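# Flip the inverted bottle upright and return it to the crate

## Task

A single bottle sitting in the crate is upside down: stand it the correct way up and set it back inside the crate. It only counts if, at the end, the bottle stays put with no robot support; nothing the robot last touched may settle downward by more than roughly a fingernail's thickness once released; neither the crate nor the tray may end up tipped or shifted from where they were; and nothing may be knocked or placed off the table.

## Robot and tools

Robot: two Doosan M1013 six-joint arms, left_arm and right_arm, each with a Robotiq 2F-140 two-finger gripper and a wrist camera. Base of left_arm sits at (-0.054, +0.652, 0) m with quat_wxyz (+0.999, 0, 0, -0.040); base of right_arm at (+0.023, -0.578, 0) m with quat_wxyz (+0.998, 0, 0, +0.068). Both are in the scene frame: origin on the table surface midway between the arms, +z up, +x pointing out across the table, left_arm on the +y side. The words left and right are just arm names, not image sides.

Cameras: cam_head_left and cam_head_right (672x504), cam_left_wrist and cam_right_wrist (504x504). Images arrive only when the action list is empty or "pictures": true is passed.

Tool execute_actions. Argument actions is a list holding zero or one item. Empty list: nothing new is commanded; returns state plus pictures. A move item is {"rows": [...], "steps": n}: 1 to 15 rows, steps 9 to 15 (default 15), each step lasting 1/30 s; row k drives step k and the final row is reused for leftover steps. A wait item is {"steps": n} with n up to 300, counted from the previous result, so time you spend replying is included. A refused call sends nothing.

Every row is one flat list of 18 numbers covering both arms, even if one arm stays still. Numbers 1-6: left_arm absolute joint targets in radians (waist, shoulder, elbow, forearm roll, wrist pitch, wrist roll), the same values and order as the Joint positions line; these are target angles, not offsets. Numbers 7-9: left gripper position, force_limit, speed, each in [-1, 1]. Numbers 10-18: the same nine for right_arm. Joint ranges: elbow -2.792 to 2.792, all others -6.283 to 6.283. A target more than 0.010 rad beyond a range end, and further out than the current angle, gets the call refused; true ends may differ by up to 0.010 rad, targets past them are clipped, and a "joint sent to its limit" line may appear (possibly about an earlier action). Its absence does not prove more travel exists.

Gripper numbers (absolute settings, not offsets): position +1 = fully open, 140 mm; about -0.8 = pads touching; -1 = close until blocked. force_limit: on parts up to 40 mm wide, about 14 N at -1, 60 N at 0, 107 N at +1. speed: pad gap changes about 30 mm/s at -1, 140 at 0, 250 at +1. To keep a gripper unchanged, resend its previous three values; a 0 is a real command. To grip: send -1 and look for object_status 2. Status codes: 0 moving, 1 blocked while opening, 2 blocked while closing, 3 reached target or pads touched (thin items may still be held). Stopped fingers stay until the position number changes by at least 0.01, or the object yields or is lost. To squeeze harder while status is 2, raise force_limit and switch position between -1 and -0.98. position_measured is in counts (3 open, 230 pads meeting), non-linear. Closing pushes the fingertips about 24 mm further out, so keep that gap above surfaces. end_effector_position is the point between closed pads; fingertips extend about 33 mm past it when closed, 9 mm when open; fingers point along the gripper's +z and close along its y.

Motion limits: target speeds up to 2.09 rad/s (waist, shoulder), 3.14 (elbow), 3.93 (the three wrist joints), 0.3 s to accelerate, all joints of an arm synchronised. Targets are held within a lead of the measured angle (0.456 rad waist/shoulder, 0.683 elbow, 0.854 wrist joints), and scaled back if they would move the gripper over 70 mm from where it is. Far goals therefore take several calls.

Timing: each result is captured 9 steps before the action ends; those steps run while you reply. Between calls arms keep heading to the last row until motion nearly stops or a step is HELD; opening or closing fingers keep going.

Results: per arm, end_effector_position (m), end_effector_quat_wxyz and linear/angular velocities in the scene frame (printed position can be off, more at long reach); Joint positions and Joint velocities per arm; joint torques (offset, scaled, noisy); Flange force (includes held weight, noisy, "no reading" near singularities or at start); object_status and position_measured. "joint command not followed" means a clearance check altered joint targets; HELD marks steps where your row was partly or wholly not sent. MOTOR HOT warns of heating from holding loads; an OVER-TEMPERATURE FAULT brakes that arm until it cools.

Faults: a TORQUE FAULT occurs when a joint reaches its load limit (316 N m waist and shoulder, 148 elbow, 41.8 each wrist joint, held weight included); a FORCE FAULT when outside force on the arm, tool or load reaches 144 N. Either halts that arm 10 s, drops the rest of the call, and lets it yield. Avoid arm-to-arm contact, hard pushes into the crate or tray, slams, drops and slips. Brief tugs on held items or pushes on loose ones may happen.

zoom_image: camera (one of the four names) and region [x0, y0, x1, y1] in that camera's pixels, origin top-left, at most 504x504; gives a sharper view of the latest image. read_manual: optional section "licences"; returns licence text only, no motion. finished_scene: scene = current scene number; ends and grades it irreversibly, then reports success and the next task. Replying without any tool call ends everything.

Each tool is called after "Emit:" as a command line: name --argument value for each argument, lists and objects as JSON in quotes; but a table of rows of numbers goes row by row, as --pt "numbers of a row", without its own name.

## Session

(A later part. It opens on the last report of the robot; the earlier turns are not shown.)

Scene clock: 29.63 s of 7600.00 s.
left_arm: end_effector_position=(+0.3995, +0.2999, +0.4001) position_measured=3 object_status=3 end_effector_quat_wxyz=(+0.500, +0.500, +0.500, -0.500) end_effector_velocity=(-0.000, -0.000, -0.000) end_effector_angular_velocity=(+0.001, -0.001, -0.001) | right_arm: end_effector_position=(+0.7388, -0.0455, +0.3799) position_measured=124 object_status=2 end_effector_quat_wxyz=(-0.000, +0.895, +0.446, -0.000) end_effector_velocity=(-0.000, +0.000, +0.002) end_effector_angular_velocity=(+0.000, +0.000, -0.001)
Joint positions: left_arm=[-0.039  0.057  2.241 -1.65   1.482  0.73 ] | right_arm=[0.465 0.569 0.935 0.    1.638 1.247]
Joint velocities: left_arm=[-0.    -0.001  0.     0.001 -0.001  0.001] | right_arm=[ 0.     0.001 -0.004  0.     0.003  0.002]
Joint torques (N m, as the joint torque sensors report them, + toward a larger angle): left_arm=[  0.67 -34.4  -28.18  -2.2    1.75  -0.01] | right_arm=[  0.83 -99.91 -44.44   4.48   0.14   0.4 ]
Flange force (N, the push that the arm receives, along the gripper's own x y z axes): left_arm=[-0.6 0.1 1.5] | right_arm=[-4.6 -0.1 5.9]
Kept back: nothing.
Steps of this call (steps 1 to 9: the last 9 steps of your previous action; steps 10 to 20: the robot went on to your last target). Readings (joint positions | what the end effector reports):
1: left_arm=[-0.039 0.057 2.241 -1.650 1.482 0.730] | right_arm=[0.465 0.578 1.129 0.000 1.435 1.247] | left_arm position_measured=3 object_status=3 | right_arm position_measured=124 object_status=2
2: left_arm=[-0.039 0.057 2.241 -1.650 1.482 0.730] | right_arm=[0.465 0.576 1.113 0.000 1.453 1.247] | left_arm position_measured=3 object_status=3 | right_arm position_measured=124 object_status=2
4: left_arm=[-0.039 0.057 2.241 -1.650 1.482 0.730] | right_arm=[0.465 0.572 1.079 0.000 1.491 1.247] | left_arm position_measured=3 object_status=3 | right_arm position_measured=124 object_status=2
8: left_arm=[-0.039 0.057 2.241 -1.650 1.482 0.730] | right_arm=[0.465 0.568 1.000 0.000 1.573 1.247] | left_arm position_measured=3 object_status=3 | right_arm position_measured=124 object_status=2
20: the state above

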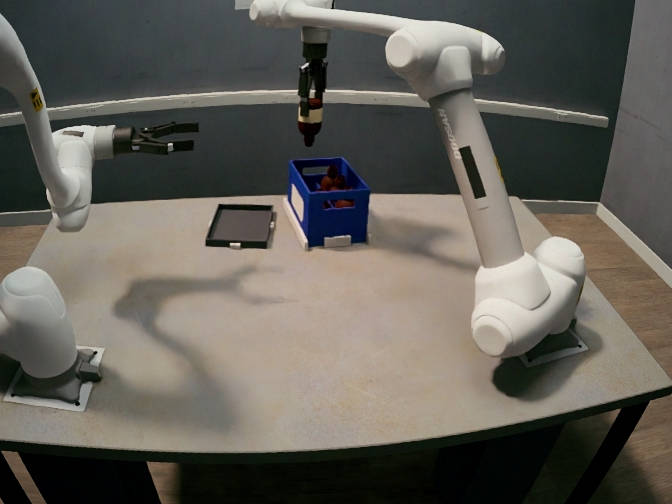

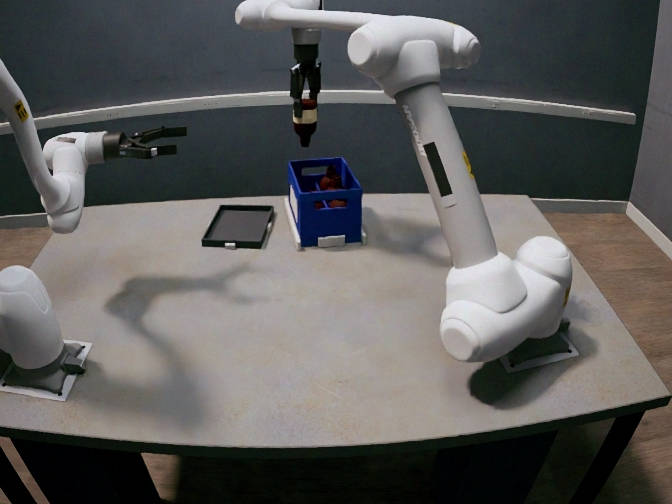

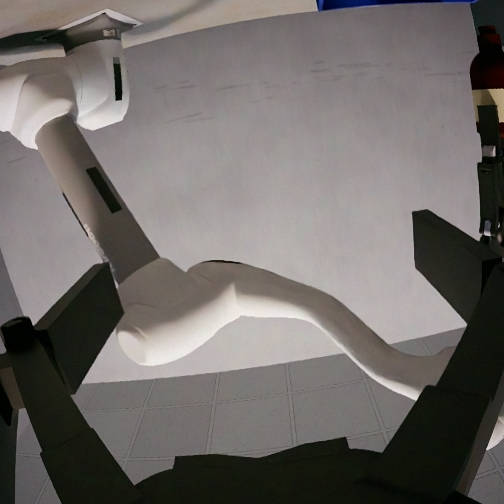

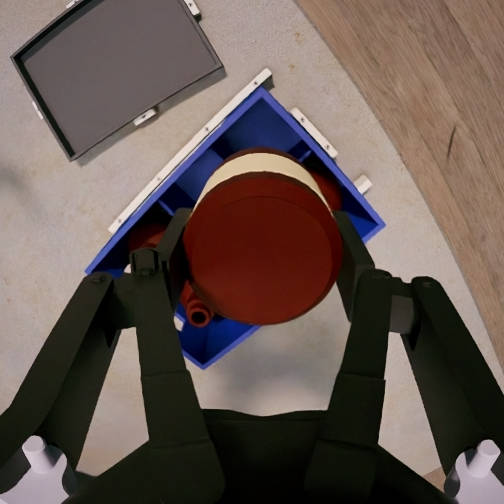

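Emit:
execute_actions --actions '[{"rows": [[-0.0389,0.057,2.2405,-1.65,1.482,-0.84,1,0,0, 0.40,0.35,1.1,0.5,1.6,1.1,-1,0.6,-0.7]], "steps": 15}]'

Emit:
execute_actions --actions '[{"rows": [[-0.0389,0.057,2.2405,-1.65,1.482,-0.84,1,0,0, 0.1938,-0.0105,2.3106,1.795,1.3269,0.814,-1,0.6,-0.7]], "steps": 15}]'

Emit:
execute_actions --actions '[{"steps": 60}]' --pictures true

Scene clock: 34.13 s of 7600.00 s.
left_arm: end_effector_position=(+0.3995, +0.2999, +0.4001) position_measured=3 object_status=3 end_effector_quat_wxyz=(+0.454, +0.454, +0.542, -0.542) end_effector_velocity=(+0.001, -0.000, +0.001) end_effector_angular_velocity=(-0.001, +2.099, +0.002) | right_arm: end_effector_position=(+0.7005, -0.0329, +0.4130) position_measured=124 object_status=2 end_effector_quat_wxyz=(-0.073, +0.885, +0.460, +0.005) end_effector_velocity=(-0.297, +0.091, +0.277) end_effector_angular_velocity=(+1.069, +0.391, +0.258)
Joint positions: left_arm=[-0.039  0.057  2.241 -1.65   1.482  0.553] | right_arm=[0.447 0.505 0.982 0.145 1.628 1.204]
Joint velocities: left_arm=[-0.    -0.    -0.    -0.002 -0.001 -2.099] | right_arm=[-0.148 -0.499  0.37   1.119 -0.087 -0.328]
Joint torques (N m, as the joint torque sensors report them, + toward a larger angle): left_arm=[  1.16 -33.83 -28.2   -2.31   1.81  -0.07] | right_arm=[  0.23 -61.28 -32.81   3.23   0.03   0.67]
Flange force (N, the push that the arm receives, along the gripper's own x y z axes): left_arm=[-1.0 -0.9 2.5] | right_arm=[-8.2 -1.4 4.5]
Steps of this call (steps 1 to 15: the robot went on to your last target; steps 16 to 90: nothing new was sent; then 1.30 s passed at rest; steps 91 to 96: the first 6 steps of this action). Readings (joint positions | what the end effector reports):
91: left_arm=[-0.039 0.057 2.241 -1.650 1.482 0.730] | right_arm=[0.465 0.569 0.935 0.000 1.638 1.247] | left_arm position_measured=3 object_status=3 | right_arm position_measured=124 object_status=2
92: left_arm=[-0.039 0.057 2.241 -1.650 1.482 0.723] | right_arm=[0.465 0.566 0.937 0.007 1.638 1.245] | left_arm position_measured=3 object_status=3 | right_arm position_measured=124 object_status=2
94: left_arm=[-0.039 0.057 2.241 -1.650 1.482 0.667] | right_arm=[0.458 0.542 0.955 0.063 1.634 1.228] | left_arm position_measured=3 object_status=3 | right_arm position_measured=124 object_status=2
96: the state above

Scene clock: 34.63 s of 7600.00 s.
left_arm: end_effector_position=(+0.3995, +0.2999, +0.4001) position_measured=3 object_status=3 end_effector_quat_wxyz=(+0.015, +0.016, +0.707, -0.707) end_effector_velocity=(+0.000, +0.000, -0.000) end_effector_angular_velocity=(+0.002, +0.919, -0.000) | right_arm: end_effector_position=(+0.5655, -0.0095, +0.5245) position_measured=124 object_status=2 end_effector_quat_wxyz=(-0.337, +0.817, +0.465, +0.046) end_effector_velocity=(-0.341, -0.035, -0.004) end_effector_angular_velocity=(+1.468, +0.859, -0.264)
Joint positions: left_arm=[-0.039  0.057  2.241 -1.65   1.482 -0.797] | right_arm=[0.355 0.269 1.248 0.69  1.542 1.036]
Joint velocities: left_arm=[ 0.     0.001 -0.001  0.002 -0.001 -0.919] | right_arm=[-0.412 -0.661  1.505  1.72  -0.563 -0.54 ]
Joint torques (N m, as the joint torque sensors report them, + toward a larger angle): left_arm=[ -0.56 -34.86 -28.18  -2.36   1.87   0.09] | right_arm=[  5.28 -42.24 -31.45   3.93  -0.01   0.46]
Flange force (N, the push that the arm receives, along the gripper's own x y z axes): left_arm=[-1.7 -0.1 -1.2] | right_arm=[-12.7 3.8 1.3]
Steps of this call (steps 1 to 9: the last 9 steps of your previous action; steps 10 to 15: the first 6 steps of this action). Readings (joint positions | what the end effector reports):
10: left_arm=[-0.039 0.057 2.241 -1.650 1.482 -0.487] | right_arm=[0.404 0.363 1.090 0.469 1.602 1.109] | left_arm position_measured=3 object_status=3 | right_arm position_measured=124 object_status=2
11: left_arm=[-0.039 0.057 2.241 -1.650 1.482 -0.572] | right_arm=[0.400 0.353 1.101 0.493 1.599 1.102] | left_arm position_measured=3 object_status=3 | right_arm position_measured=124 object_status=2
13: left_arm=[-0.039 0.057 2.241 -1.650 1.482 -0.709] | right_arm=[0.383 0.316 1.154 0.577 1.579 1.074] | left_arm position_measured=3 object_status=3 | right_arm position_measured=124 object_status=2
15: the state above

Scene clock: 36.63 s of 7600.00 s.
left_arm: end_effector_position=(+0.3995, +0.2999, +0.4001) position_measured=3 object_status=3 end_effector_quat_wxyz=(+0.000, +0.000, +0.707, -0.707) end_effector_velocity=(+0.000, -0.000, +0.000) end_effector_angular_velocity=(+0.000, -0.001, -0.001) | right_arm: end_effector_position=(+0.4003, -0.0803, +0.4000) position_measured=124 object_status=2 end_effector_quat_wxyz=(+0.707, -0.707, +0.000, -0.000) end_effector_velocity=(+0.000, +0.000, -0.001) end_effector_angular_velocity=(-0.000, +0.003, +0.000)
Joint positions: left_arm=[-0.039  0.057  2.241 -1.65   1.482 -0.84 ] | right_arm=[ 0.194 -0.011  2.311  1.795  1.327  0.814]
Joint velocities: left_arm=[-0.001  0.    -0.002  0.    -0.    -0.   ] | right_arm=[-0.     0.002  0.     0.     0.     0.001]
Joint torques (N m, as the joint torque sensors report them, + toward a larger angle): left_arm=[  0.64 -34.29 -28.29  -2.3    1.63   0.08] | right_arm=[  1.39 -34.5  -37.45   1.92   2.61   0.58]
Flange force (N, the push that the arm receives, along the gripper's own x y z axes): left_arm=[-0.5 -0.8 1.2] | right_arm=[-1.4 4.8 -4.1]
Kept back: nothing.
Steps of this call (steps 1 to 9: the last 9 steps of your previous action; steps 10 to 45: the robot went on to your last target; steps 46 to 60: nothing new was sent). Readings (joint positions | what the end effector reports):
1: left_arm=[-0.039 0.057 2.241 -1.650 1.482 -0.821] | right_arm=[0.341 0.247 1.299 0.750 1.524 1.018] | left_arm position_measured=3 object_status=3 | right_arm position_measured=124 object_status=2
2: left_arm=[-0.039 0.057 2.241 -1.650 1.482 -0.833] | right_arm=[0.329 0.225 1.349 0.813 1.507 1.001] | left_arm position_measured=3 object_status=3 | right_arm position_measured=124 object_status=2
4: left_arm=[-0.039 0.057 2.241 -1.650 1.482 -0.838] | right_arm=[0.305 0.184 1.455 0.946 1.475 0.969] | left_arm position_measured=3 object_status=3 | right_arm position_measured=124 object_status=2
8: left_arm=[-0.039 0.057 2.241 -1.650 1.482 -0.840] | right_arm=[0.263 0.111 1.704 1.248 1.419 0.910] | left_arm position_measured=3 object_status=3 | right_arm position_measured=124 object_status=2
60: the state above
All arms were judged still, so your last target was given up. Only a new action makes them travel on or press farther. Fingers that are still opening or closing keep moving.

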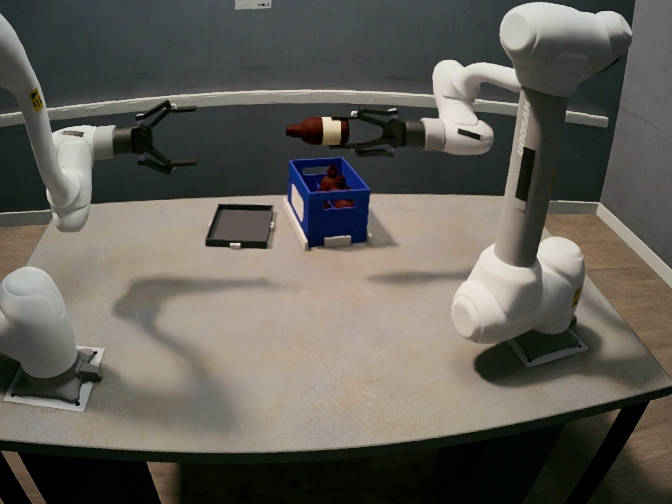

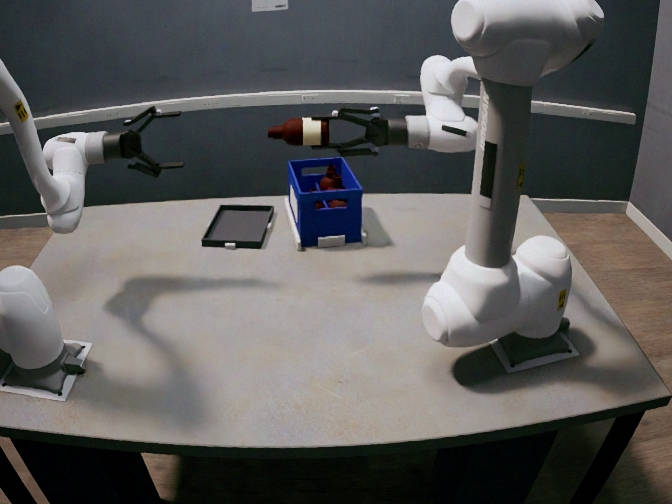

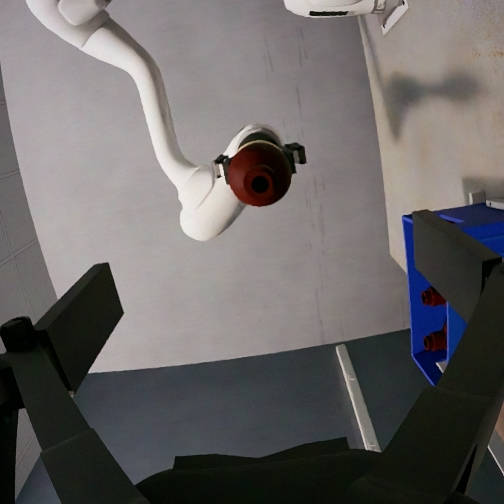

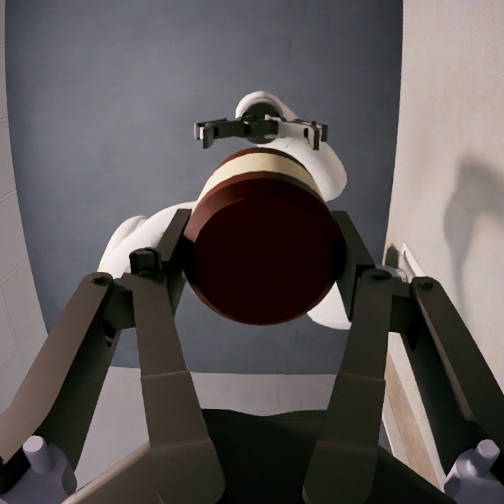

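Emit:
zoom_image --camera "cam_head_left" --region '[270, 95, 410, 165]'

Region (270, 95, 410, 165) of cam_head_left's 672x504 image, scaled by 3.600, with more detail than that image has.

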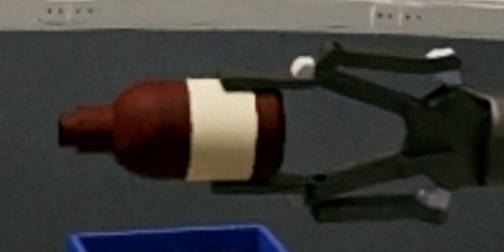

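Emit:
execute_actions --actions '[{"rows": [[-0.3981,0.1278,2.1604,-1.8992,1.2167,-0.794,-0.1,0,0, 0.1938,-0.0105,2.3106,1.795,1.3269,0.814,-1,0.6,-0.7]], "steps": 15}]'

Emit:
execute_actions --actions '[{"steps": 30}]' --pictures true

Emit:
zoom_image --camera "cam_head_left" --region '[220, 95, 360, 165]'

Scene clock: 37.93 s of 7600.00 s.
left_arm: end_effector_position=(+0.4080, +0.2581, +0.4010) position_measured=37 object_status=0 end_effector_quat_wxyz=(+0.003, +0.002, +0.706, -0.708) end_effector_velocity=(+0.052, -0.403, +0.003) end_effector_angular_velocity=(-0.012, -0.031, -0.009) | right_arm: end_effector_position=(+0.4003, -0.0803, +0.4000) position_measured=124 object_status=2 end_effector_quat_wxyz=(+0.707, -0.707, +0.000, -0.000) end_effector_velocity=(+0.000, -0.000, +0.000) end_effector_angular_velocity=(+0.001, -0.001, -0.000)
Joint positions: left_arm=[-0.126  0.074  2.221 -1.711  1.417 -0.829] | right_arm=[ 0.194 -0.011  2.311  1.795  1.327  0.814]
Joint velocities: left_arm=[-0.825  0.165 -0.181 -0.56  -0.599  0.103] | right_arm=[-0.    -0.    -0.     0.     0.001 -0.001]
Joint torques (N m, as the joint torque sensors report them, + toward a larger angle): left_arm=[  1.18 -37.99 -26.74  -2.09   2.04   0.41] | right_arm=[  1.32 -34.89 -37.64   1.94   2.7    0.6 ]
Flange force (N, the push that the arm receives, along the gripper's own x y z axes): left_arm=[1.3 -2.5 0.3] | right_arm=[-1.7 4.9 -3.7]
Steps of this call (steps 1 to 33: nothing new was sent; steps 34 to 39: the first 6 steps of this action). Readings (joint positions | what the end effector reports):
34: left_arm=[-0.039 0.057 2.241 -1.650 1.482 -0.840] | right_arm=[0.194 -0.010 2.311 1.795 1.327 0.814] | left_arm position_measured=3 object_status=0 | right_arm position_measured=124 object_status=2
35: left_arm=[-0.042 0.057 2.240 -1.653 1.479 -0.840] | right_arm=[0.194 -0.011 2.311 1.795 1.327 0.814] | left_arm position_measured=6 object_status=0 | right_arm position_measured=124 object_status=2
37: left_arm=[-0.071 0.063 2.233 -1.673 1.457 -0.836] | right_arm=[0.194 -0.011 2.311 1.795 1.327 0.814] | left_arm position_measured=21 object_status=0 | right_arm position_measured=124 object_status=2
39: the state above

Scene clock: 38.93 s of 7600.00 s.
left_arm: end_effector_position=(+0.4056, +0.1199, +0.3999) position_measured=141 object_status=3 end_effector_quat_wxyz=(+0.000, +0.000, +0.707, -0.707) end_effector_velocity=(+0.000, +0.000, +0.000) end_effector_angular_velocity=(-0.001, -0.000, +0.001) | right_arm: end_effector_position=(+0.4003, -0.0803, +0.4000) position_measured=124 object_status=2 end_effector_quat_wxyz=(+0.707, -0.707, +0.000, -0.000) end_effector_velocity=(-0.000, +0.000, +0.000) end_effector_angular_velocity=(+0.000, -0.001, -0.000)
Joint positions: left_arm=[-0.398  0.128  2.16  -1.899  1.217 -0.794] | right_arm=[ 0.194 -0.011  2.311  1.795  1.327  0.814]
Joint velocities: left_arm=[ 0.    -0.     0.001 -0.001  0.     0.001] | right_arm=[ 0.    -0.001 -0.     0.    -0.    -0.   ]
Joint torques (N m, as the joint torque sensors report them, + toward a larger angle): left_arm=[  0.96 -42.51 -29.76  -2.87   1.76   0.19] | right_arm=[  0.82 -34.35 -37.5    1.94   2.56   0.57]
Flange force (N, the push that the arm receives, along the gripper's own x y z axes): left_arm=[1.5 -1.1 1.0] | right_arm=[-2.4 4.3 -3.0]
Kept back: nothing.
Steps of this call (steps 1 to 9: the last 9 steps of your previous action; steps 10 to 30: the robot went on to your last target). Readings (joint positions | what the end effector reports):
1: left_arm=[-0.153 0.080 2.215 -1.730 1.397 -0.825] | right_arm=[0.194 -0.010 2.311 1.795 1.327 0.814] | left_arm position_measured=44 object_status=0 | right_arm position_measured=124 object_status=2
2: left_arm=[-0.178 0.085 2.209 -1.747 1.379 -0.822] | right_arm=[0.194 -0.011 2.311 1.795 1.327 0.814] | left_arm position_measured=52 object_status=0 | right_arm position_measured=124 object_status=2
4: left_arm=[-0.228 0.094 2.198 -1.781 1.342 -0.816] | right_arm=[0.194 -0.010 2.311 1.795 1.327 0.814] | left_arm position_measured=67 object_status=0 | right_arm position_measured=124 object_status=2
8: left_arm=[-0.324 0.113 2.177 -1.848 1.271 -0.804] | right_arm=[0.194 -0.011 2.311 1.795 1.327 0.814] | left_arm position_measured=97 object_status=0 | right_arm position_measured=124 object_status=2
30: the state above
All arms were judged still, so your last target was given up. Only a new action makes them travel on or press farther. Fingers that are still opening or closing keep moving.

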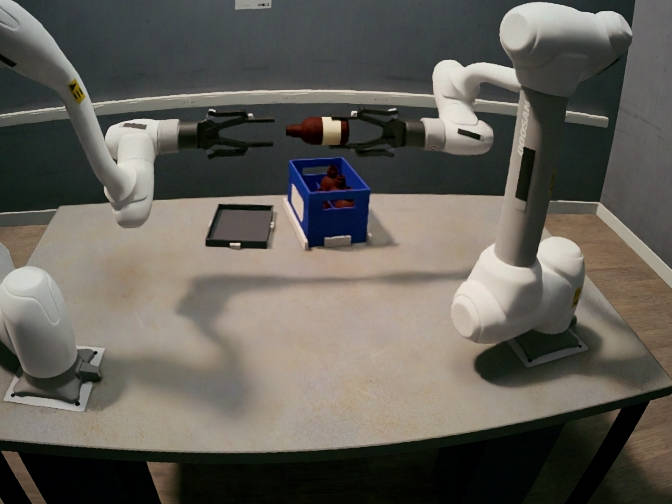

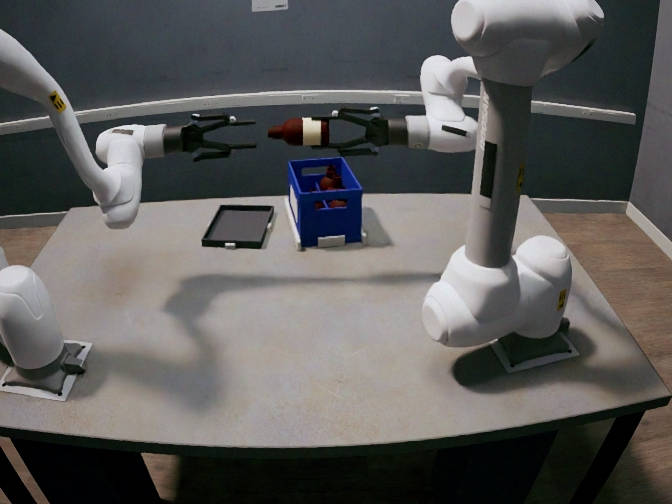

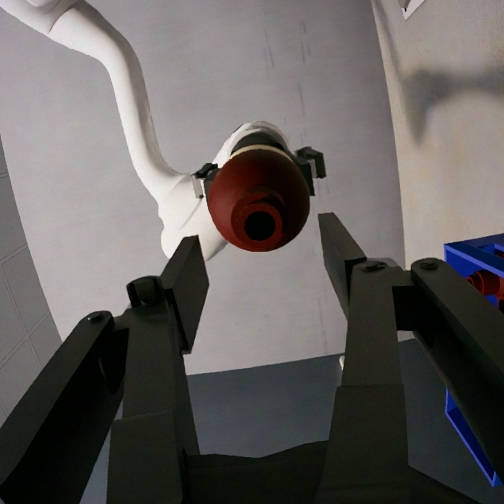

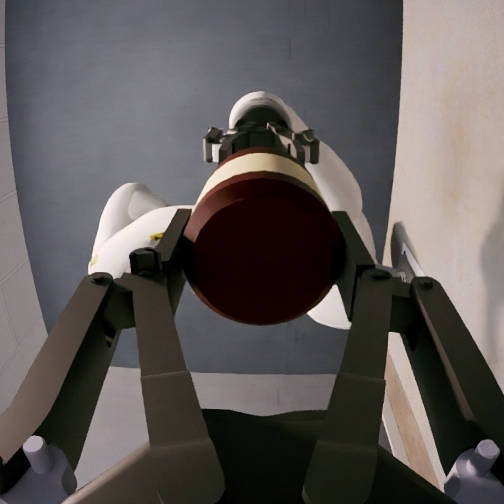

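Region (220, 95, 360, 165) of cam_head_left's 672x504 image, scaled by 3.600, with more detail than that image has.

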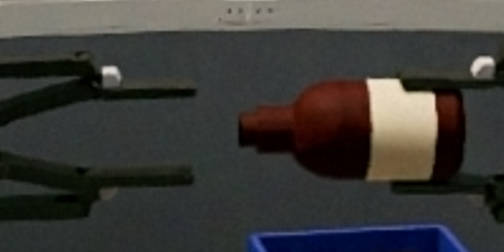

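Emit:
execute_actions --actions '[{"rows": [ [-0.4174,0.1344,2.1516,-1.9131,1.2023,-0.7905,-0.1,0,0, 0.1938,-0.0105,2.3106,1.795,1.3269,0.814,-1,0.6,-0.7], [-0.4174,0.1344,2.1516,-1.9131,1.2023,-0.7905,-0.1,0,0, 0.1938,-0.0105,2.3106,1.795,1.3269,0.814,-1,0.6,-0.7], [-0.4367,0.141,2.1428,-1.9271,1.1879,-0.787,-0.1,0,0, 0.1938,-0.0105,2.3106,1.795,1.3269,0.814,-1,0.6,-0.7], [-0.4367,0.141,2.1428,-1.9271,1.1879,-0.787,-0.1,0,0, 0.1938,-0.0105,2.3106,1.795,1.3269,0.814,-1,0.6,-0.7], [-0.456,0.1476,2.134,-1.941,1.1735,-0.7835,-0.1,0,0, 0.1938,-0.0105,2.3106,1.795,1.3269,0.814,-1,0.6,-0.7], [-0.456,0.1476,2.134,-1.941,1.1735,-0.7835,-0.1,0,0, 0.1938,-0.0105,2.3106,1.795,1.3269,0.814,-1,0.6,-0.7], [-0.4752,0.1542,2.1252,-1.9549,1.1591,-0.78,-0.1,0,0, 0.1938,-0.0105,2.3106,1.795,1.3269,0.814,-1,0.6,-0.7], [-0.4752,0.1542,2.1252,-1.9549,1.1591,-0.78,-0.1,0,0, 0.1938,-0.0105,2.3106,1.795,1.3269,0.814,-1,0.6,-0.7], [-0.4945,0.1608,2.1164,-1.9689,1.1447,-0.7766,-0.1,0,0, 0.1938,-0.0105,2.3106,1.795,1.3269,0.814,-1,0.6,-0.7], [-0.4945,0.1608,2.1164,-1.9689,1.1447,-0.7766,-0.1,0,0, 0.1938,-0.0105,2.3106,1.795,1.3269,0.814,-1,0.6,-0.7], [-0.5138,0.1674,2.1076,-1.9828,1.1303,-0.7731,-0.1,0,0, 0.1938,-0.0105,2.3106,1.795,1.3269,0.814,-1,0.6,-0.7] ], "steps": 12}]'

Emit:
execute_actions --actions '[{"steps": 22}]' --pictures true

Emit:
zoom_image --camera "cam_head_left" --region '[220, 95, 360, 165]'

Scene clock: 40.83 s of 7600.00 s.
left_arm: end_effector_position=(+0.4059, +0.1149, +0.4002) position_measured=141 object_status=3 end_effector_quat_wxyz=(+0.000, +0.000, +0.707, -0.707) end_effector_velocity=(+0.001, -0.095, +0.002) end_effector_angular_velocity=(+0.001, -0.003, -0.005) | right_arm: end_effector_position=(+0.4003, -0.0803, +0.4000) position_measured=124 object_status=2 end_effector_quat_wxyz=(+0.707, -0.707, +0.000, -0.000) end_effector_velocity=(-0.001, -0.000, +0.000) end_effector_angular_velocity=(-0.000, -0.001, +0.001)
Joint positions: left_arm=[-0.407  0.131  2.156 -1.906  1.21  -0.792] | right_arm=[ 0.194 -0.011  2.311  1.795  1.327  0.814]
Joint velocities: left_arm=[-0.164  0.057 -0.074 -0.113 -0.119  0.028] | right_arm=[ 0.    -0.001  0.001 -0.001  0.    -0.001]
Joint torques (N m, as the joint torque sensors report them, + toward a larger angle): left_arm=[  1.47 -44.74 -28.96  -2.28   1.87  -0.32] | right_arm=[  1.92 -33.83 -37.32   1.91   2.55   0.57]
Flange force (N, the push that the arm receives, along the gripper's own x y z axes): left_arm=[-0.1 2.3 5.0] | right_arm=[-2.3 3.2 -5.8]
Steps of this call (steps 1 to 54: nothing new was sent; steps 55 to 57: the first 3 steps of this action). Readings (joint positions | what the end effector reports):
55: left_arm=[-0.398 0.128 2.160 -1.899 1.217 -0.794] | right_arm=[0.194 -0.011 2.311 1.795 1.327 0.814] | left_arm position_measured=141 object_status=3 | right_arm position_measured=124 object_status=2
56: left_arm=[-0.401 0.129 2.159 -1.902 1.214 -0.793] | right_arm=[0.194 -0.010 2.311 1.795 1.327 0.814] | left_arm position_measured=141 object_status=3 | right_arm position_measured=124 object_status=2
57: the state above

Scene clock: 41.57 s of 7600.00 s.
left_arm: end_effector_position=(+0.4035, +0.0519, +0.4019) position_measured=141 object_status=3 end_effector_quat_wxyz=(-0.000, +0.000, +0.707, -0.707) end_effector_velocity=(-0.001, -0.000, -0.001) end_effector_angular_velocity=(+0.002, +0.001, -0.001) | right_arm: end_effector_position=(+0.4003, -0.0803, +0.4000) position_measured=124 object_status=2 end_effector_quat_wxyz=(+0.707, -0.707, +0.000, -0.000) end_effector_velocity=(-0.000, +0.000, -0.001) end_effector_angular_velocity=(-0.000, +0.001, +0.001)
Joint positions: left_arm=[-0.514  0.167  2.108 -1.983  1.13  -0.773] | right_arm=[ 0.194 -0.011  2.311  1.795  1.327  0.814]
Joint velocities: left_arm=[-0.001  0.     0.002 -0.    -0.001  0.001] | right_arm=[ 0.001  0.001  0.     0.    -0.    -0.001]
Joint torques (N m, as the joint torque sensors report them, + toward a larger angle): left_arm=[ -0.06 -48.49 -29.71  -3.14   2.24   0.11] | right_arm=[  0.88 -34.11 -37.14   1.87   2.67   0.31]
Flange force (N, the push that the arm receives, along the gripper's own x y z axes): left_arm=[-1.9 -0.8 1.0] | right_arm=[-1.9 3.3 -2.8]
Kept back: nothing.
Steps of this call (steps 1 to 9: the last 9 steps of your previous action; steps 10 to 22: the robot went on to your last target). Readings (joint positions | what the end effector reports):
1: left_arm=[-0.413 0.133 2.153 -1.910 1.205 -0.791] | right_arm=[0.194 -0.011 2.311 1.795 1.327 0.814] | left_arm position_measured=141 object_status=3 | right_arm position_measured=124 object_status=2
2: left_arm=[-0.421 0.136 2.150 -1.916 1.200 -0.790] | right_arm=[0.194 -0.011 2.311 1.795 1.327 0.814] | left_arm position_measured=141 object_status=3 | right_arm position_measured=124 object_status=2
4: left_arm=[-0.437 0.141 2.143 -1.928 1.187 -0.787] | right_arm=[0.194 -0.011 2.311 1.795 1.327 0.814] | left_arm position_measured=141 object_status=3 | right_arm position_measured=124 object_status=2
8: left_arm=[-0.474 0.154 2.126 -1.954 1.160 -0.780] | right_arm=[0.194 -0.011 2.311 1.795 1.327 0.814] | left_arm position_measured=141 object_status=3 | right_arm position_measured=124 object_status=2
22: the state above

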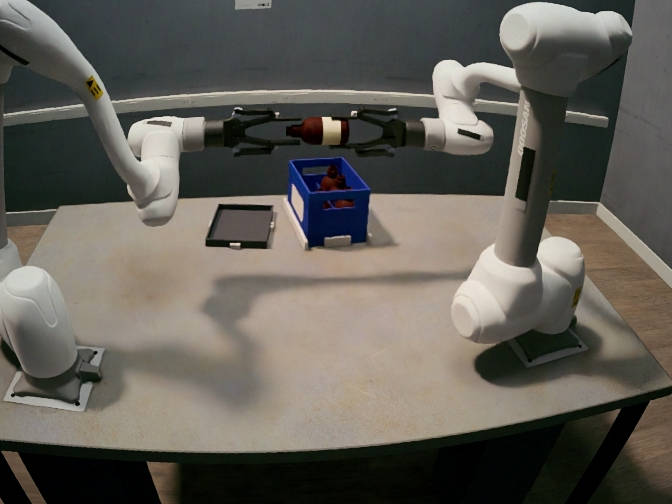

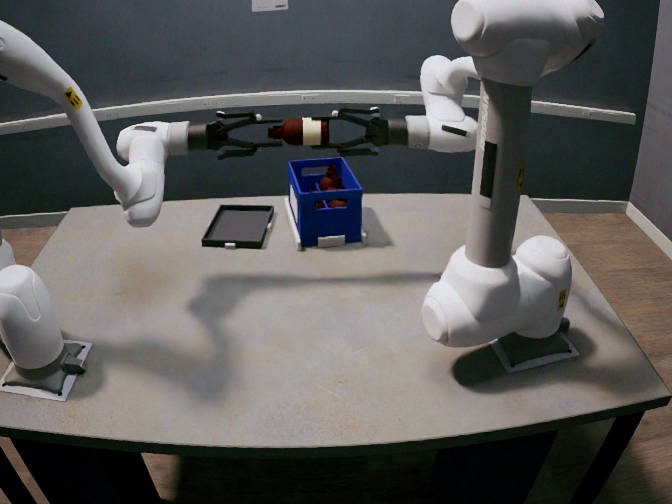

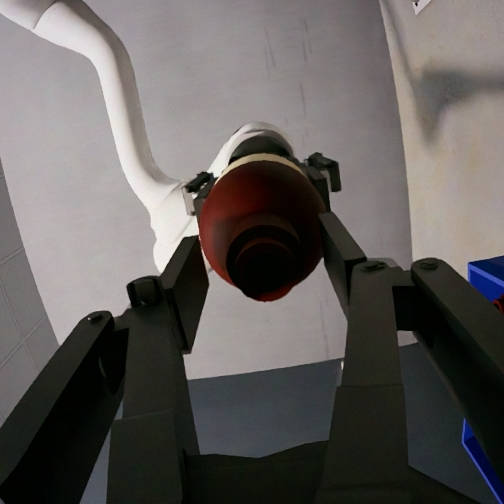

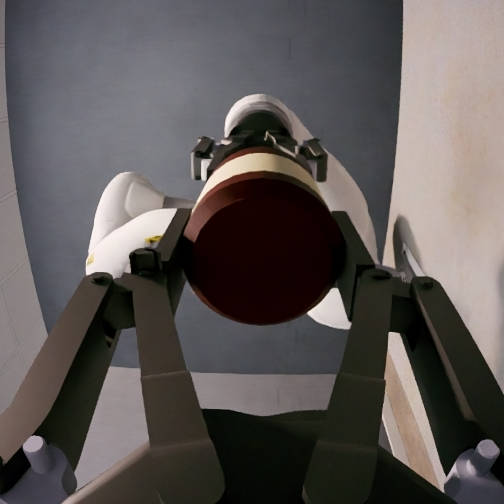

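Region (220, 95, 360, 165) of cam_head_left's 672x504 image, scaled by 3.600, with more detail than that image has.

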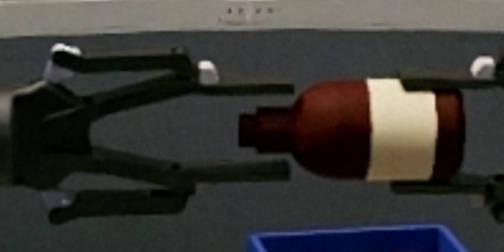

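Centered. Grip with left.

Emit:
execute_actions --actions '[{"rows": [[-0.5138,0.1674,2.1076,-1.9828,1.1303,-0.7731,-1,0.9,-0.6, 0.1938,-0.0105,2.3106,1.795,1.3269,0.814,-1,0.6,-0.7]], "steps": 15}]'

Emit:
execute_actions --actions '[{"steps": 18}]'

Scene clock: 42.07 s of 7600.00 s.
left_arm: end_effector_position=(+0.4035, +0.0518, +0.4019) position_measured=159 object_status=0 end_effector_quat_wxyz=(-0.000, +0.000, +0.707, -0.707) end_effector_velocity=(-0.000, -0.001, +0.001) end_effector_angular_velocity=(-0.000, -0.003, -0.003) | right_arm: end_effector_position=(+0.4003, -0.0803, +0.4000) position_measured=124 object_status=2 end_effector_quat_wxyz=(+0.707, -0.707, +0.000, -0.000) end_effector_velocity=(+0.000, -0.000, -0.001) end_effector_angular_velocity=(-0.001, +0.001, -0.001)
Joint positions: left_arm=[-0.514  0.167  2.108 -1.983  1.13  -0.773] | right_arm=[ 0.194 -0.011  2.311  1.795  1.327  0.814]
Joint velocities: left_arm=[-0.     0.    -0.002  0.002  0.001  0.   ] | right_arm=[-0.     0.001  0.001  0.    -0.    -0.001]
Joint torques (N m, as the joint torque sensors report them, + toward a larger angle): left_arm=[  0.15 -47.67 -29.97  -3.12   1.92   0.08] | right_arm=[  0.56 -34.86 -37.2    2.08   2.6    0.52]
Flange force (N, the push that the arm receives, along the gripper's own x y z axes): left_arm=[-1.1 -1.5 0.9] | right_arm=[-1.0 4.9 -2.2]
Steps of this call (steps 1 to 9: the robot went on to your last target; steps 10 to 15: the first 6 steps of this action). Readings (joint positions | what the end effector reports):
10: left_arm=[-0.514 0.167 2.108 -1.983 1.130 -0.773] | right_arm=[0.194 -0.011 2.311 1.795 1.327 0.814] | left_arm position_measured=141 object_status=0 | right_arm position_measured=124 object_status=2
11: left_arm=[-0.514 0.167 2.108 -1.983 1.130 -0.773] | right_arm=[0.194 -0.011 2.311 1.795 1.327 0.814] | left_arm position_measured=143 object_status=0 | right_arm position_measured=124 object_status=2
13: left_arm=[-0.514 0.167 2.108 -1.983 1.130 -0.773] | right_arm=[0.194 -0.011 2.311 1.795 1.327 0.814] | left_arm position_measured=151 object_status=0 | right_arm position_measured=124 object_status=2
15: the state above

Scene clock: 42.67 s of 7600.00 s.
left_arm: end_effector_position=(+0.4035, +0.0518, +0.4018) position_measured=186 object_status=2 end_effector_quat_wxyz=(-0.000, -0.000, +0.707, -0.707) end_effector_velocity=(+0.000, -0.001, +0.001) end_effector_angular_velocity=(-0.001, -0.002, -0.001) | right_arm: end_effector_position=(+0.4004, -0.0804, +0.4000) position_measured=124 object_status=2 end_effector_quat_wxyz=(+0.707, -0.707, +0.000, -0.000) end_effector_velocity=(-0.000, -0.000, -0.001) end_effector_angular_velocity=(-0.001, -0.000, +0.000)
Joint positions: left_arm=[-0.514  0.167  2.108 -1.983  1.13  -0.773] | right_arm=[ 0.193 -0.011  2.311  1.795  1.327  0.814]
Joint velocities: left_arm=[-0.     0.    -0.002  0.     0.001  0.   ] | right_arm=[-0.     0.     0.    -0.001 -0.    -0.   ]
Joint torques (N m, as the joint torque sensors report them, + toward a larger angle): left_arm=[-37.56 -50.96 -56.51  -7.35   6.95  -0.02] | right_arm=[ 32.06 -16.86 -37.45  -2.9   -3.17   0.54]
Flange force (N, the push that the arm receives, along the gripper's own x y z axes): left_arm=[-4.9 17.5 -78.9] | right_arm=[-3.3 -15.2 -88.3]
Kept back: nothing.
Steps of this call (steps 1 to 9: the last 9 steps of your previous action; steps 10 to 15: the robot went on to your last target; steps 16 to 18: nothing new was sent). Readings (joint positions | what the end effector reports):
1: left_arm=[-0.514 0.167 2.108 -1.983 1.130 -0.773] | right_arm=[0.194 -0.011 2.311 1.795 1.327 0.814] | left_arm position_measured=163 object_status=0 | right_arm position_measured=124 object_status=2
2: left_arm=[-0.514 0.167 2.108 -1.983 1.130 -0.773] | right_arm=[0.194 -0.011 2.311 1.795 1.327 0.814] | left_arm position_measured=167 object_status=0 | right_arm position_measured=124 object_status=2
4: left_arm=[-0.514 0.168 2.108 -1.983 1.130 -0.773] | right_arm=[0.194 -0.011 2.311 1.795 1.327 0.814] | left_arm position_measured=175 object_status=0 | right_arm position_measured=124 object_status=2
8: left_arm=[-0.514 0.168 2.108 -1.983 1.130 -0.773] | right_arm=[0.193 -0.011 2.311 1.795 1.327 0.814] | left_arm position_measured=186 object_status=0 | right_arm position_measured=124 object_status=2
18: the state above
All arms were judged still, so your last target was given up. Only a new action makes them travel on or press farther. Fingers that are still opening or closing keep moving.

Emit:
execute_actions --actions '[{"rows": [ [-0.5138,0.1674,2.1076,-1.9828,1.1303,-0.7731,-0.25,0.9,-0.3, 0.1938,-0.0105,2.3106,1.795,1.3269,0.814,-1,0.6,-0.7], [-0.5138,0.1674,2.1076,-1.9828,1.1303,-0.7731,-0.25,0.9,-0.3, 0.1938,-0.0105,2.3106,1.795,1.3269,0.814,-1,0.6,-0.7], [-0.5138,0.1674,2.1076,-1.9828,1.1303,-0.7731,-0.25,0.9,-0.3, 0.1938,-0.0105,2.3106,1.795,1.3269,0.814,-1,0.6,-0.7], [-0.5053,0.1645,2.1115,-1.9766,1.1367,-0.7746,-0.25,0.9,-0.3, 0.1938,-0.0105,2.3106,1.795,1.3269,0.814,-1,0.6,-0.7], [-0.5053,0.1645,2.1115,-1.9766,1.1367,-0.7746,-0.25,0.9,-0.3, 0.1938,-0.0105,2.3106,1.795,1.3269,0.814,-1,0.6,-0.7], [-0.5053,0.1645,2.1115,-1.9766,1.1367,-0.7746,-0.25,0.9,-0.3, 0.1938,-0.0105,2.3106,1.795,1.3269,0.814,-1,0.6,-0.7], [-0.5053,0.1645,2.1115,-1.9766,1.1367,-0.7746,-0.25,0.9,-0.3, 0.1938,-0.0105,2.3106,1.795,1.3269,0.814,-1,0.6,-0.7], [-0.5053,0.1645,2.1115,-1.9766,1.1367,-0.7746,-0.25,0.9,-0.3, 0.1938,-0.0105,2.3106,1.795,1.3269,0.814,-1,0.6,-0.7], [-0.5053,0.1645,2.1115,-1.9766,1.1367,-0.7746,-0.25,0.9,-0.3, 0.1938,-0.0105,2.3106,1.795,1.3269,0.814,-1,0.6,-0.7], [-0.5053,0.1645,2.1115,-1.9766,1.1367,-0.7746,-0.25,0.9,-0.3, 0.1938,-0.0105,2.3106,1.795,1.3269,0.814,-1,0.6,-0.7], [-0.5053,0.1645,2.1115,-1.9766,1.1367,-0.7746,-0.25,0.9,-0.3, 0.1938,-0.0105,2.3106,1.795,1.3269,0.814,-1,0.6,-0.7], [-0.5053,0.1645,2.1115,-1.9766,1.1367,-0.7746,-1,0.9,-0.6, 0.1938,-0.0105,2.3106,1.795,1.3269,0.814,-1,0.6,-0.7] ], "steps": 15}]'

Emit:
execute_actions --actions '[{"steps": 25}]'

Scene clock: 43.83 s of 7600.00 s.
left_arm: end_effector_position=(+0.4036, +0.0538, +0.4027) position_measured=162 object_status=0 end_effector_quat_wxyz=(+0.000, +0.001, +0.707, -0.707) end_effector_velocity=(+0.002, +0.035, -0.007) end_effector_angular_velocity=(+0.012, -0.003, +0.002) | right_arm: end_effector_position=(+0.4000, -0.0801, +0.3996) position_measured=124 object_status=2 end_effector_quat_wxyz=(+0.707, -0.707, -0.000, +0.000) end_effector_velocity=(-0.000, +0.000, +0.000) end_effector_angular_velocity=(+0.000, -0.001, +0.001)
Joint positions: left_arm=[-0.51   0.166  2.109 -1.98   1.134 -0.773] | right_arm=[ 0.194 -0.01   2.311  1.794  1.327  0.814]
Joint velocities: left_arm=[ 0.058 -0.019  0.032  0.047  0.036 -0.007] | right_arm=[-0.    -0.    -0.001 -0.001  0.001  0.   ]
Joint torques (N m, as the joint torque sensors report them, + toward a larger angle): left_arm=[ -0.36 -44.   -31.56  -2.93   1.83  -0.16] | right_arm=[  2.13 -36.61 -38.17   1.94   2.82   0.41]
Flange force (N, the push that the arm receives, along the gripper's own x y z axes): left_arm=[5.2 -0.7 -1.6] | right_arm=[0.8 6.3 -4.7]
Steps of this call (steps 1 to 29: nothing new was sent; steps 30 to 35: the first 6 steps of this action). Readings (joint positions | what the end effector reports):
30: left_arm=[-0.514 0.167 2.108 -1.983 1.130 -0.773] | right_arm=[0.194 -0.011 2.311 1.795 1.327 0.814] | left_arm position_measured=186 object_status=0 | right_arm position_measured=124 object_status=2
31: left_arm=[-0.514 0.167 2.108 -1.983 1.130 -0.773] | right_arm=[0.194 -0.010 2.311 1.795 1.327 0.814] | left_arm position_measured=186 object_status=0 | right_arm position_measured=124 object_status=2
33: left_arm=[-0.514 0.167 2.107 -1.983 1.131 -0.773] | right_arm=[0.194 -0.010 2.311 1.794 1.327 0.814] | left_arm position_measured=172 object_status=0 | right_arm position_measured=124 object_status=2
35: the state above

Scene clock: 44.67 s of 7600.00 s.
left_arm: end_effector_position=(+0.4040, +0.0569, +0.4017) position_measured=187 object_status=2 end_effector_quat_wxyz=(+0.000, +0.000, +0.707, -0.707) end_effector_velocity=(+0.001, +0.000, +0.001) end_effector_angular_velocity=(-0.002, -0.003, +0.002) | right_arm: end_effector_position=(+0.4003, -0.0803, +0.4001) position_measured=124 object_status=2 end_effector_quat_wxyz=(+0.707, -0.707, +0.000, -0.000) end_effector_velocity=(+0.000, -0.000, -0.000) end_effector_angular_velocity=(-0.001, +0.000, +0.000)
Joint positions: left_arm=[-0.505  0.165  2.112 -1.977  1.137 -0.775] | right_arm=[ 0.194 -0.011  2.311  1.795  1.327  0.814]
Joint velocities: left_arm=[ 0.001 -0.    -0.001 -0.002 -0.     0.002] | right_arm=[-0.001  0.001 -0.001 -0.002  0.     0.   ]
Joint torques (N m, as the joint torque sensors report them, + toward a larger angle): left_arm=[ -9.62 -57.5  -43.14  -6.84   6.71  -0.16] | right_arm=[  7.64 -23.32 -31.26  -2.4   -2.84   0.46]
Flange force (N, the push that the arm receives, along the gripper's own x y z axes): left_arm=[-3.8 15.5 -18.1] | right_arm=[-3.1 -12.3 -24.0]
Kept back: nothing.
Steps of this call (steps 1 to 9: the last 9 steps of your previous action; steps 10 to 15: the robot went on to your last target; steps 16 to 25: nothing new was sent). Readings (joint positions | what the end effector reports):
1: left_arm=[-0.509 0.165 2.109 -1.979 1.135 -0.774] | right_arm=[0.194 -0.010 2.311 1.794 1.327 0.814] | left_arm position_measured=160 object_status=0 | right_arm position_measured=124 object_status=2
2: left_arm=[-0.508 0.165 2.110 -1.978 1.135 -0.774] | right_arm=[0.194 -0.010 2.311 1.794 1.327 0.814] | left_arm position_measured=160 object_status=0 | right_arm position_measured=124 object_status=2
4: left_arm=[-0.506 0.165 2.111 -1.977 1.136 -0.774] | right_arm=[0.194 -0.010 2.311 1.794 1.327 0.814] | left_arm position_measured=160 object_status=0 | right_arm position_measured=124 object_status=2
8: left_arm=[-0.506 0.165 2.111 -1.977 1.137 -0.775] | right_arm=[0.194 -0.010 2.311 1.795 1.327 0.814] | left_arm position_measured=166 object_status=0 | right_arm position_measured=124 object_status=2
25: the state above
All arms were judged still, so your last target was given up. Only a new action makes them travel on or press farther. Fingers that are still opening or closing keep moving.

Emit:
execute_actions --actions '[{"rows": [[-0.5053,0.1645,2.1115,-1.9766,1.1367,-0.7746,-1,0.9,-0.6, 0.1938,-0.0105,2.3106,1.795,1.3269,0.814,0.7,0.6,-0.3]], "steps": 15}]'

Emit:
execute_actions --actions '[{"rows": [[-0.5053,0.1645,2.1115,-1.9766,1.1367,-0.7746,-1,0.9,-0.6, -0.2396,-0.0689,2.3655,1.5019,1.6482,0.842,0.7,0.6,-0.3]], "steps": 15}]'

Emit:
execute_actions --actions '[{"steps": 20}]' --pictures true

Emit:
zoom_image --camera "cam_head_left" --region '[220, 95, 360, 165]'

Scene clock: 45.80 s of 7600.00 s.
left_arm: end_effector_position=(+0.4041, +0.0569, +0.4024) position_measured=187 object_status=2 end_effector_quat_wxyz=(+0.000, +0.000, +0.707, -0.707) end_effector_velocity=(-0.001, -0.000, -0.000) end_effector_angular_velocity=(+0.001, -0.003, -0.003) | right_arm: end_effector_position=(+0.4001, -0.0803, +0.3998) position_measured=98 object_status=0 end_effector_quat_wxyz=(+0.707, -0.707, -0.000, +0.000) end_effector_velocity=(+0.000, -0.000, +0.001) end_effector_angular_velocity=(+0.000, -0.001, +0.001)
Joint positions: left_arm=[-0.505  0.164  2.111 -1.977  1.137 -0.775] | right_arm=[ 0.194 -0.011  2.311  1.794  1.327  0.814]
Joint velocities: left_arm=[-0.001 -0.    -0.001  0.003  0.001  0.001] | right_arm=[-0.    -0.    -0.001 -0.001  0.001  0.001]
Joint torques (N m, as the joint torque sensors report them, + toward a larger angle): left_arm=[  0.56 -46.71 -32.15  -3.68   2.6    0.07] | right_arm=[  1.   -33.57 -36.46   1.24   1.99   0.55]
Flange force (N, the push that the arm receives, along the gripper's own x y z axes): left_arm=[3.8 -1.4 -1.1] | right_arm=[-2.0 2.5 -3.0]
Steps of this call (steps 1 to 28: nothing new was sent; steps 29 to 34: the first 6 steps of this action). Readings (joint positions | what the end effector reports):
29: left_arm=[-0.505 0.165 2.112 -1.977 1.137 -0.775] | right_arm=[0.194 -0.011 2.311 1.795 1.327 0.814] | left_arm position_measured=187 object_status=2 | right_arm position_measured=124 object_status=0
30: left_arm=[-0.505 0.165 2.111 -1.977 1.137 -0.775] | right_arm=[0.194 -0.011 2.311 1.795 1.327 0.814] | left_arm position_measured=187 object_status=2 | right_arm position_measured=124 object_status=0
32: left_arm=[-0.505 0.164 2.111 -1.977 1.137 -0.775] | right_arm=[0.194 -0.011 2.311 1.794 1.327 0.814] | left_arm position_measured=187 object_status=2 | right_arm position_measured=110 object_status=0
34: the state above

Scene clock: 46.30 s of 7600.00 s.
left_arm: end_effector_position=(+0.4040, +0.0569, +0.4018) position_measured=187 object_status=2 end_effector_quat_wxyz=(+0.000, +0.000, +0.707, -0.707) end_effector_velocity=(+0.001, -0.000, +0.000) end_effector_angular_velocity=(-0.000, -0.001, +0.001) | right_arm: end_effector_position=(+0.4070, -0.1174, +0.4009) position_measured=41 object_status=0 end_effector_quat_wxyz=(+0.708, -0.706, -0.002, -0.003) end_effector_velocity=(+0.054, -0.392, +0.006) end_effector_angular_velocity=(+0.015, -0.061, -0.015)
Joint positions: left_arm=[-0.505  0.164  2.111 -1.977  1.137 -0.775] | right_arm=[ 0.102 -0.023  2.322  1.733  1.395  0.82 ]
Joint velocities: left_arm=[ 0.     0.001 -0.002 -0.001 -0.001  0.001] | right_arm=[-0.974 -0.13   0.123 -0.649  0.716  0.061]
Joint torques (N m, as the joint torque sensors report them, + toward a larger angle): left_arm=[  0.15 -49.68 -32.04  -3.8    2.61   0.03] | right_arm=[ -4.1  -32.77 -34.43   1.71   1.93   0.6 ]
Flange force (N, the push that the arm receives, along the gripper's own x y z axes): left_arm=[-0.9 2.5 0.6] | right_arm=[-0.3 3.6 -1.0]
Steps of this call (steps 1 to 9: the last 9 steps of your previous action; steps 10 to 15: the first 6 steps of this action). Readings (joint positions | what the end effector reports):
10: left_arm=[-0.505 0.164 2.111 -1.977 1.137 -0.775] | right_arm=[0.194 -0.011 2.311 1.795 1.327 0.814] | left_arm position_measured=187 object_status=2 | right_arm position_measured=42 object_status=0
11: left_arm=[-0.505 0.164 2.111 -1.977 1.137 -0.775] | right_arm=[0.190 -0.011 2.311 1.793 1.329 0.814] | left_arm position_measured=187 object_status=2 | right_arm position_measured=41 object_status=0
13: left_arm=[-0.505 0.164 2.111 -1.977 1.137 -0.775] | right_arm=[0.161 -0.015 2.315 1.773 1.351 0.816] | left_arm position_measured=187 object_status=2 | right_arm position_measured=41 object_status=0
15: the state above

Scene clock: 46.97 s of 7600.00 s.
left_arm: end_effector_position=(+0.4040, +0.0569, +0.4018) position_measured=187 object_status=2 end_effector_quat_wxyz=(+0.000, +0.000, +0.707, -0.707) end_effector_velocity=(-0.000, +0.000, -0.000) end_effector_angular_velocity=(+0.002, -0.001, -0.002) | right_arm: end_effector_position=(+0.4002, -0.2502, +0.4000) position_measured=41 object_status=3 end_effector_quat_wxyz=(+0.707, -0.707, -0.000, -0.000) end_effector_velocity=(+0.000, -0.002, +0.000) end_effector_angular_velocity=(-0.000, -0.001, -0.001)
Joint positions: left_arm=[-0.505  0.164  2.112 -1.977  1.137 -0.775] | right_arm=[-0.239 -0.069  2.365  1.502  1.648  0.842]
Joint velocities: left_arm=[ 0.     0.    -0.     0.003  0.    -0.001] | right_arm=[-0.005 -0.    -0.    -0.003  0.003 -0.001]
Joint torques (N m, as the joint torque sensors report them, + toward a larger angle): left_arm=[  0.23 -49.39 -32.12  -3.88   2.62   0.15] | right_arm=[  1.81 -26.43 -34.63   2.51   1.77   0.47]
Flange force (N, the push that the arm receives, along the gripper's own x y z axes): left_arm=[-0.1 1.8 0.0] | right_arm=[-2.2 1.6 -5.2]
Kept back: nothing.
Steps of this call (steps 1 to 9: the last 9 steps of your previous action; steps 10 to 20: the robot went on to your last target). Readings (joint positions | what the end effector reports):
1: left_arm=[-0.505 0.164 2.111 -1.977 1.137 -0.775] | right_arm=[0.070 -0.027 2.326 1.711 1.419 0.822] | left_arm position_measured=187 object_status=2 | right_arm position_measured=41 object_status=3
2: left_arm=[-0.505 0.164 2.111 -1.977 1.137 -0.775] | right_arm=[0.039 -0.031 2.330 1.691 1.441 0.824] | left_arm position_measured=187 object_status=2 | right_arm position_measured=41 object_status=3
4: left_arm=[-0.505 0.164 2.111 -1.977 1.137 -0.775] | right_arm=[-0.021 -0.039 2.338 1.650 1.486 0.828] | left_arm position_measured=187 object_status=2 | right_arm position_measured=41 object_status=3
8: left_arm=[-0.505 0.164 2.111 -1.977 1.137 -0.775] | right_arm=[-0.140 -0.055 2.353 1.570 1.574 0.836] | left_arm position_measured=187 object_status=2 | right_arm position_measured=41 object_status=3
20: the state above

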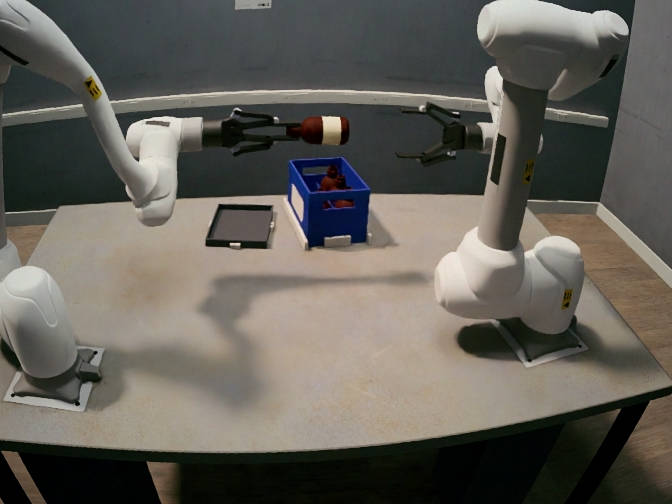

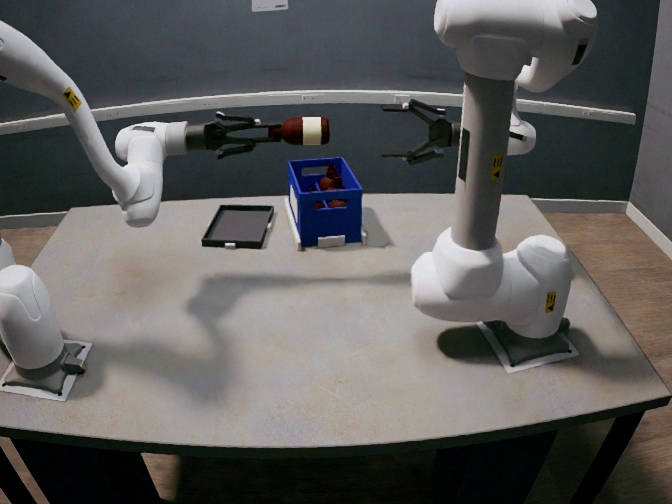

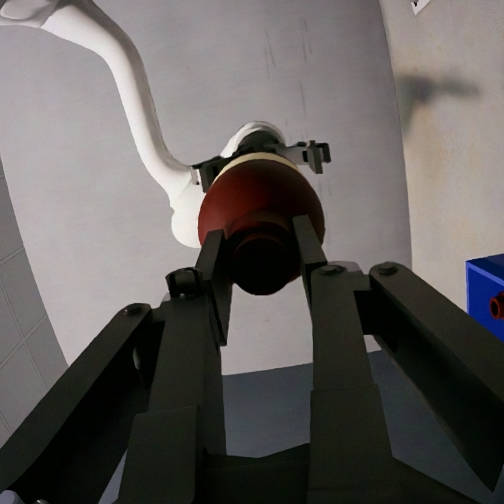

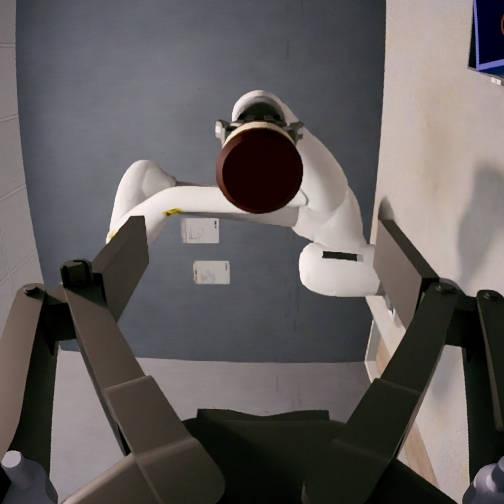

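Region (220, 95, 360, 165) of cam_head_left's 672x504 image, scaled by 3.600, with more detail than that image has.

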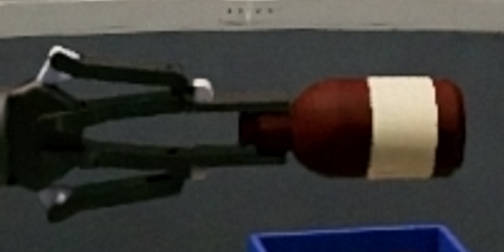

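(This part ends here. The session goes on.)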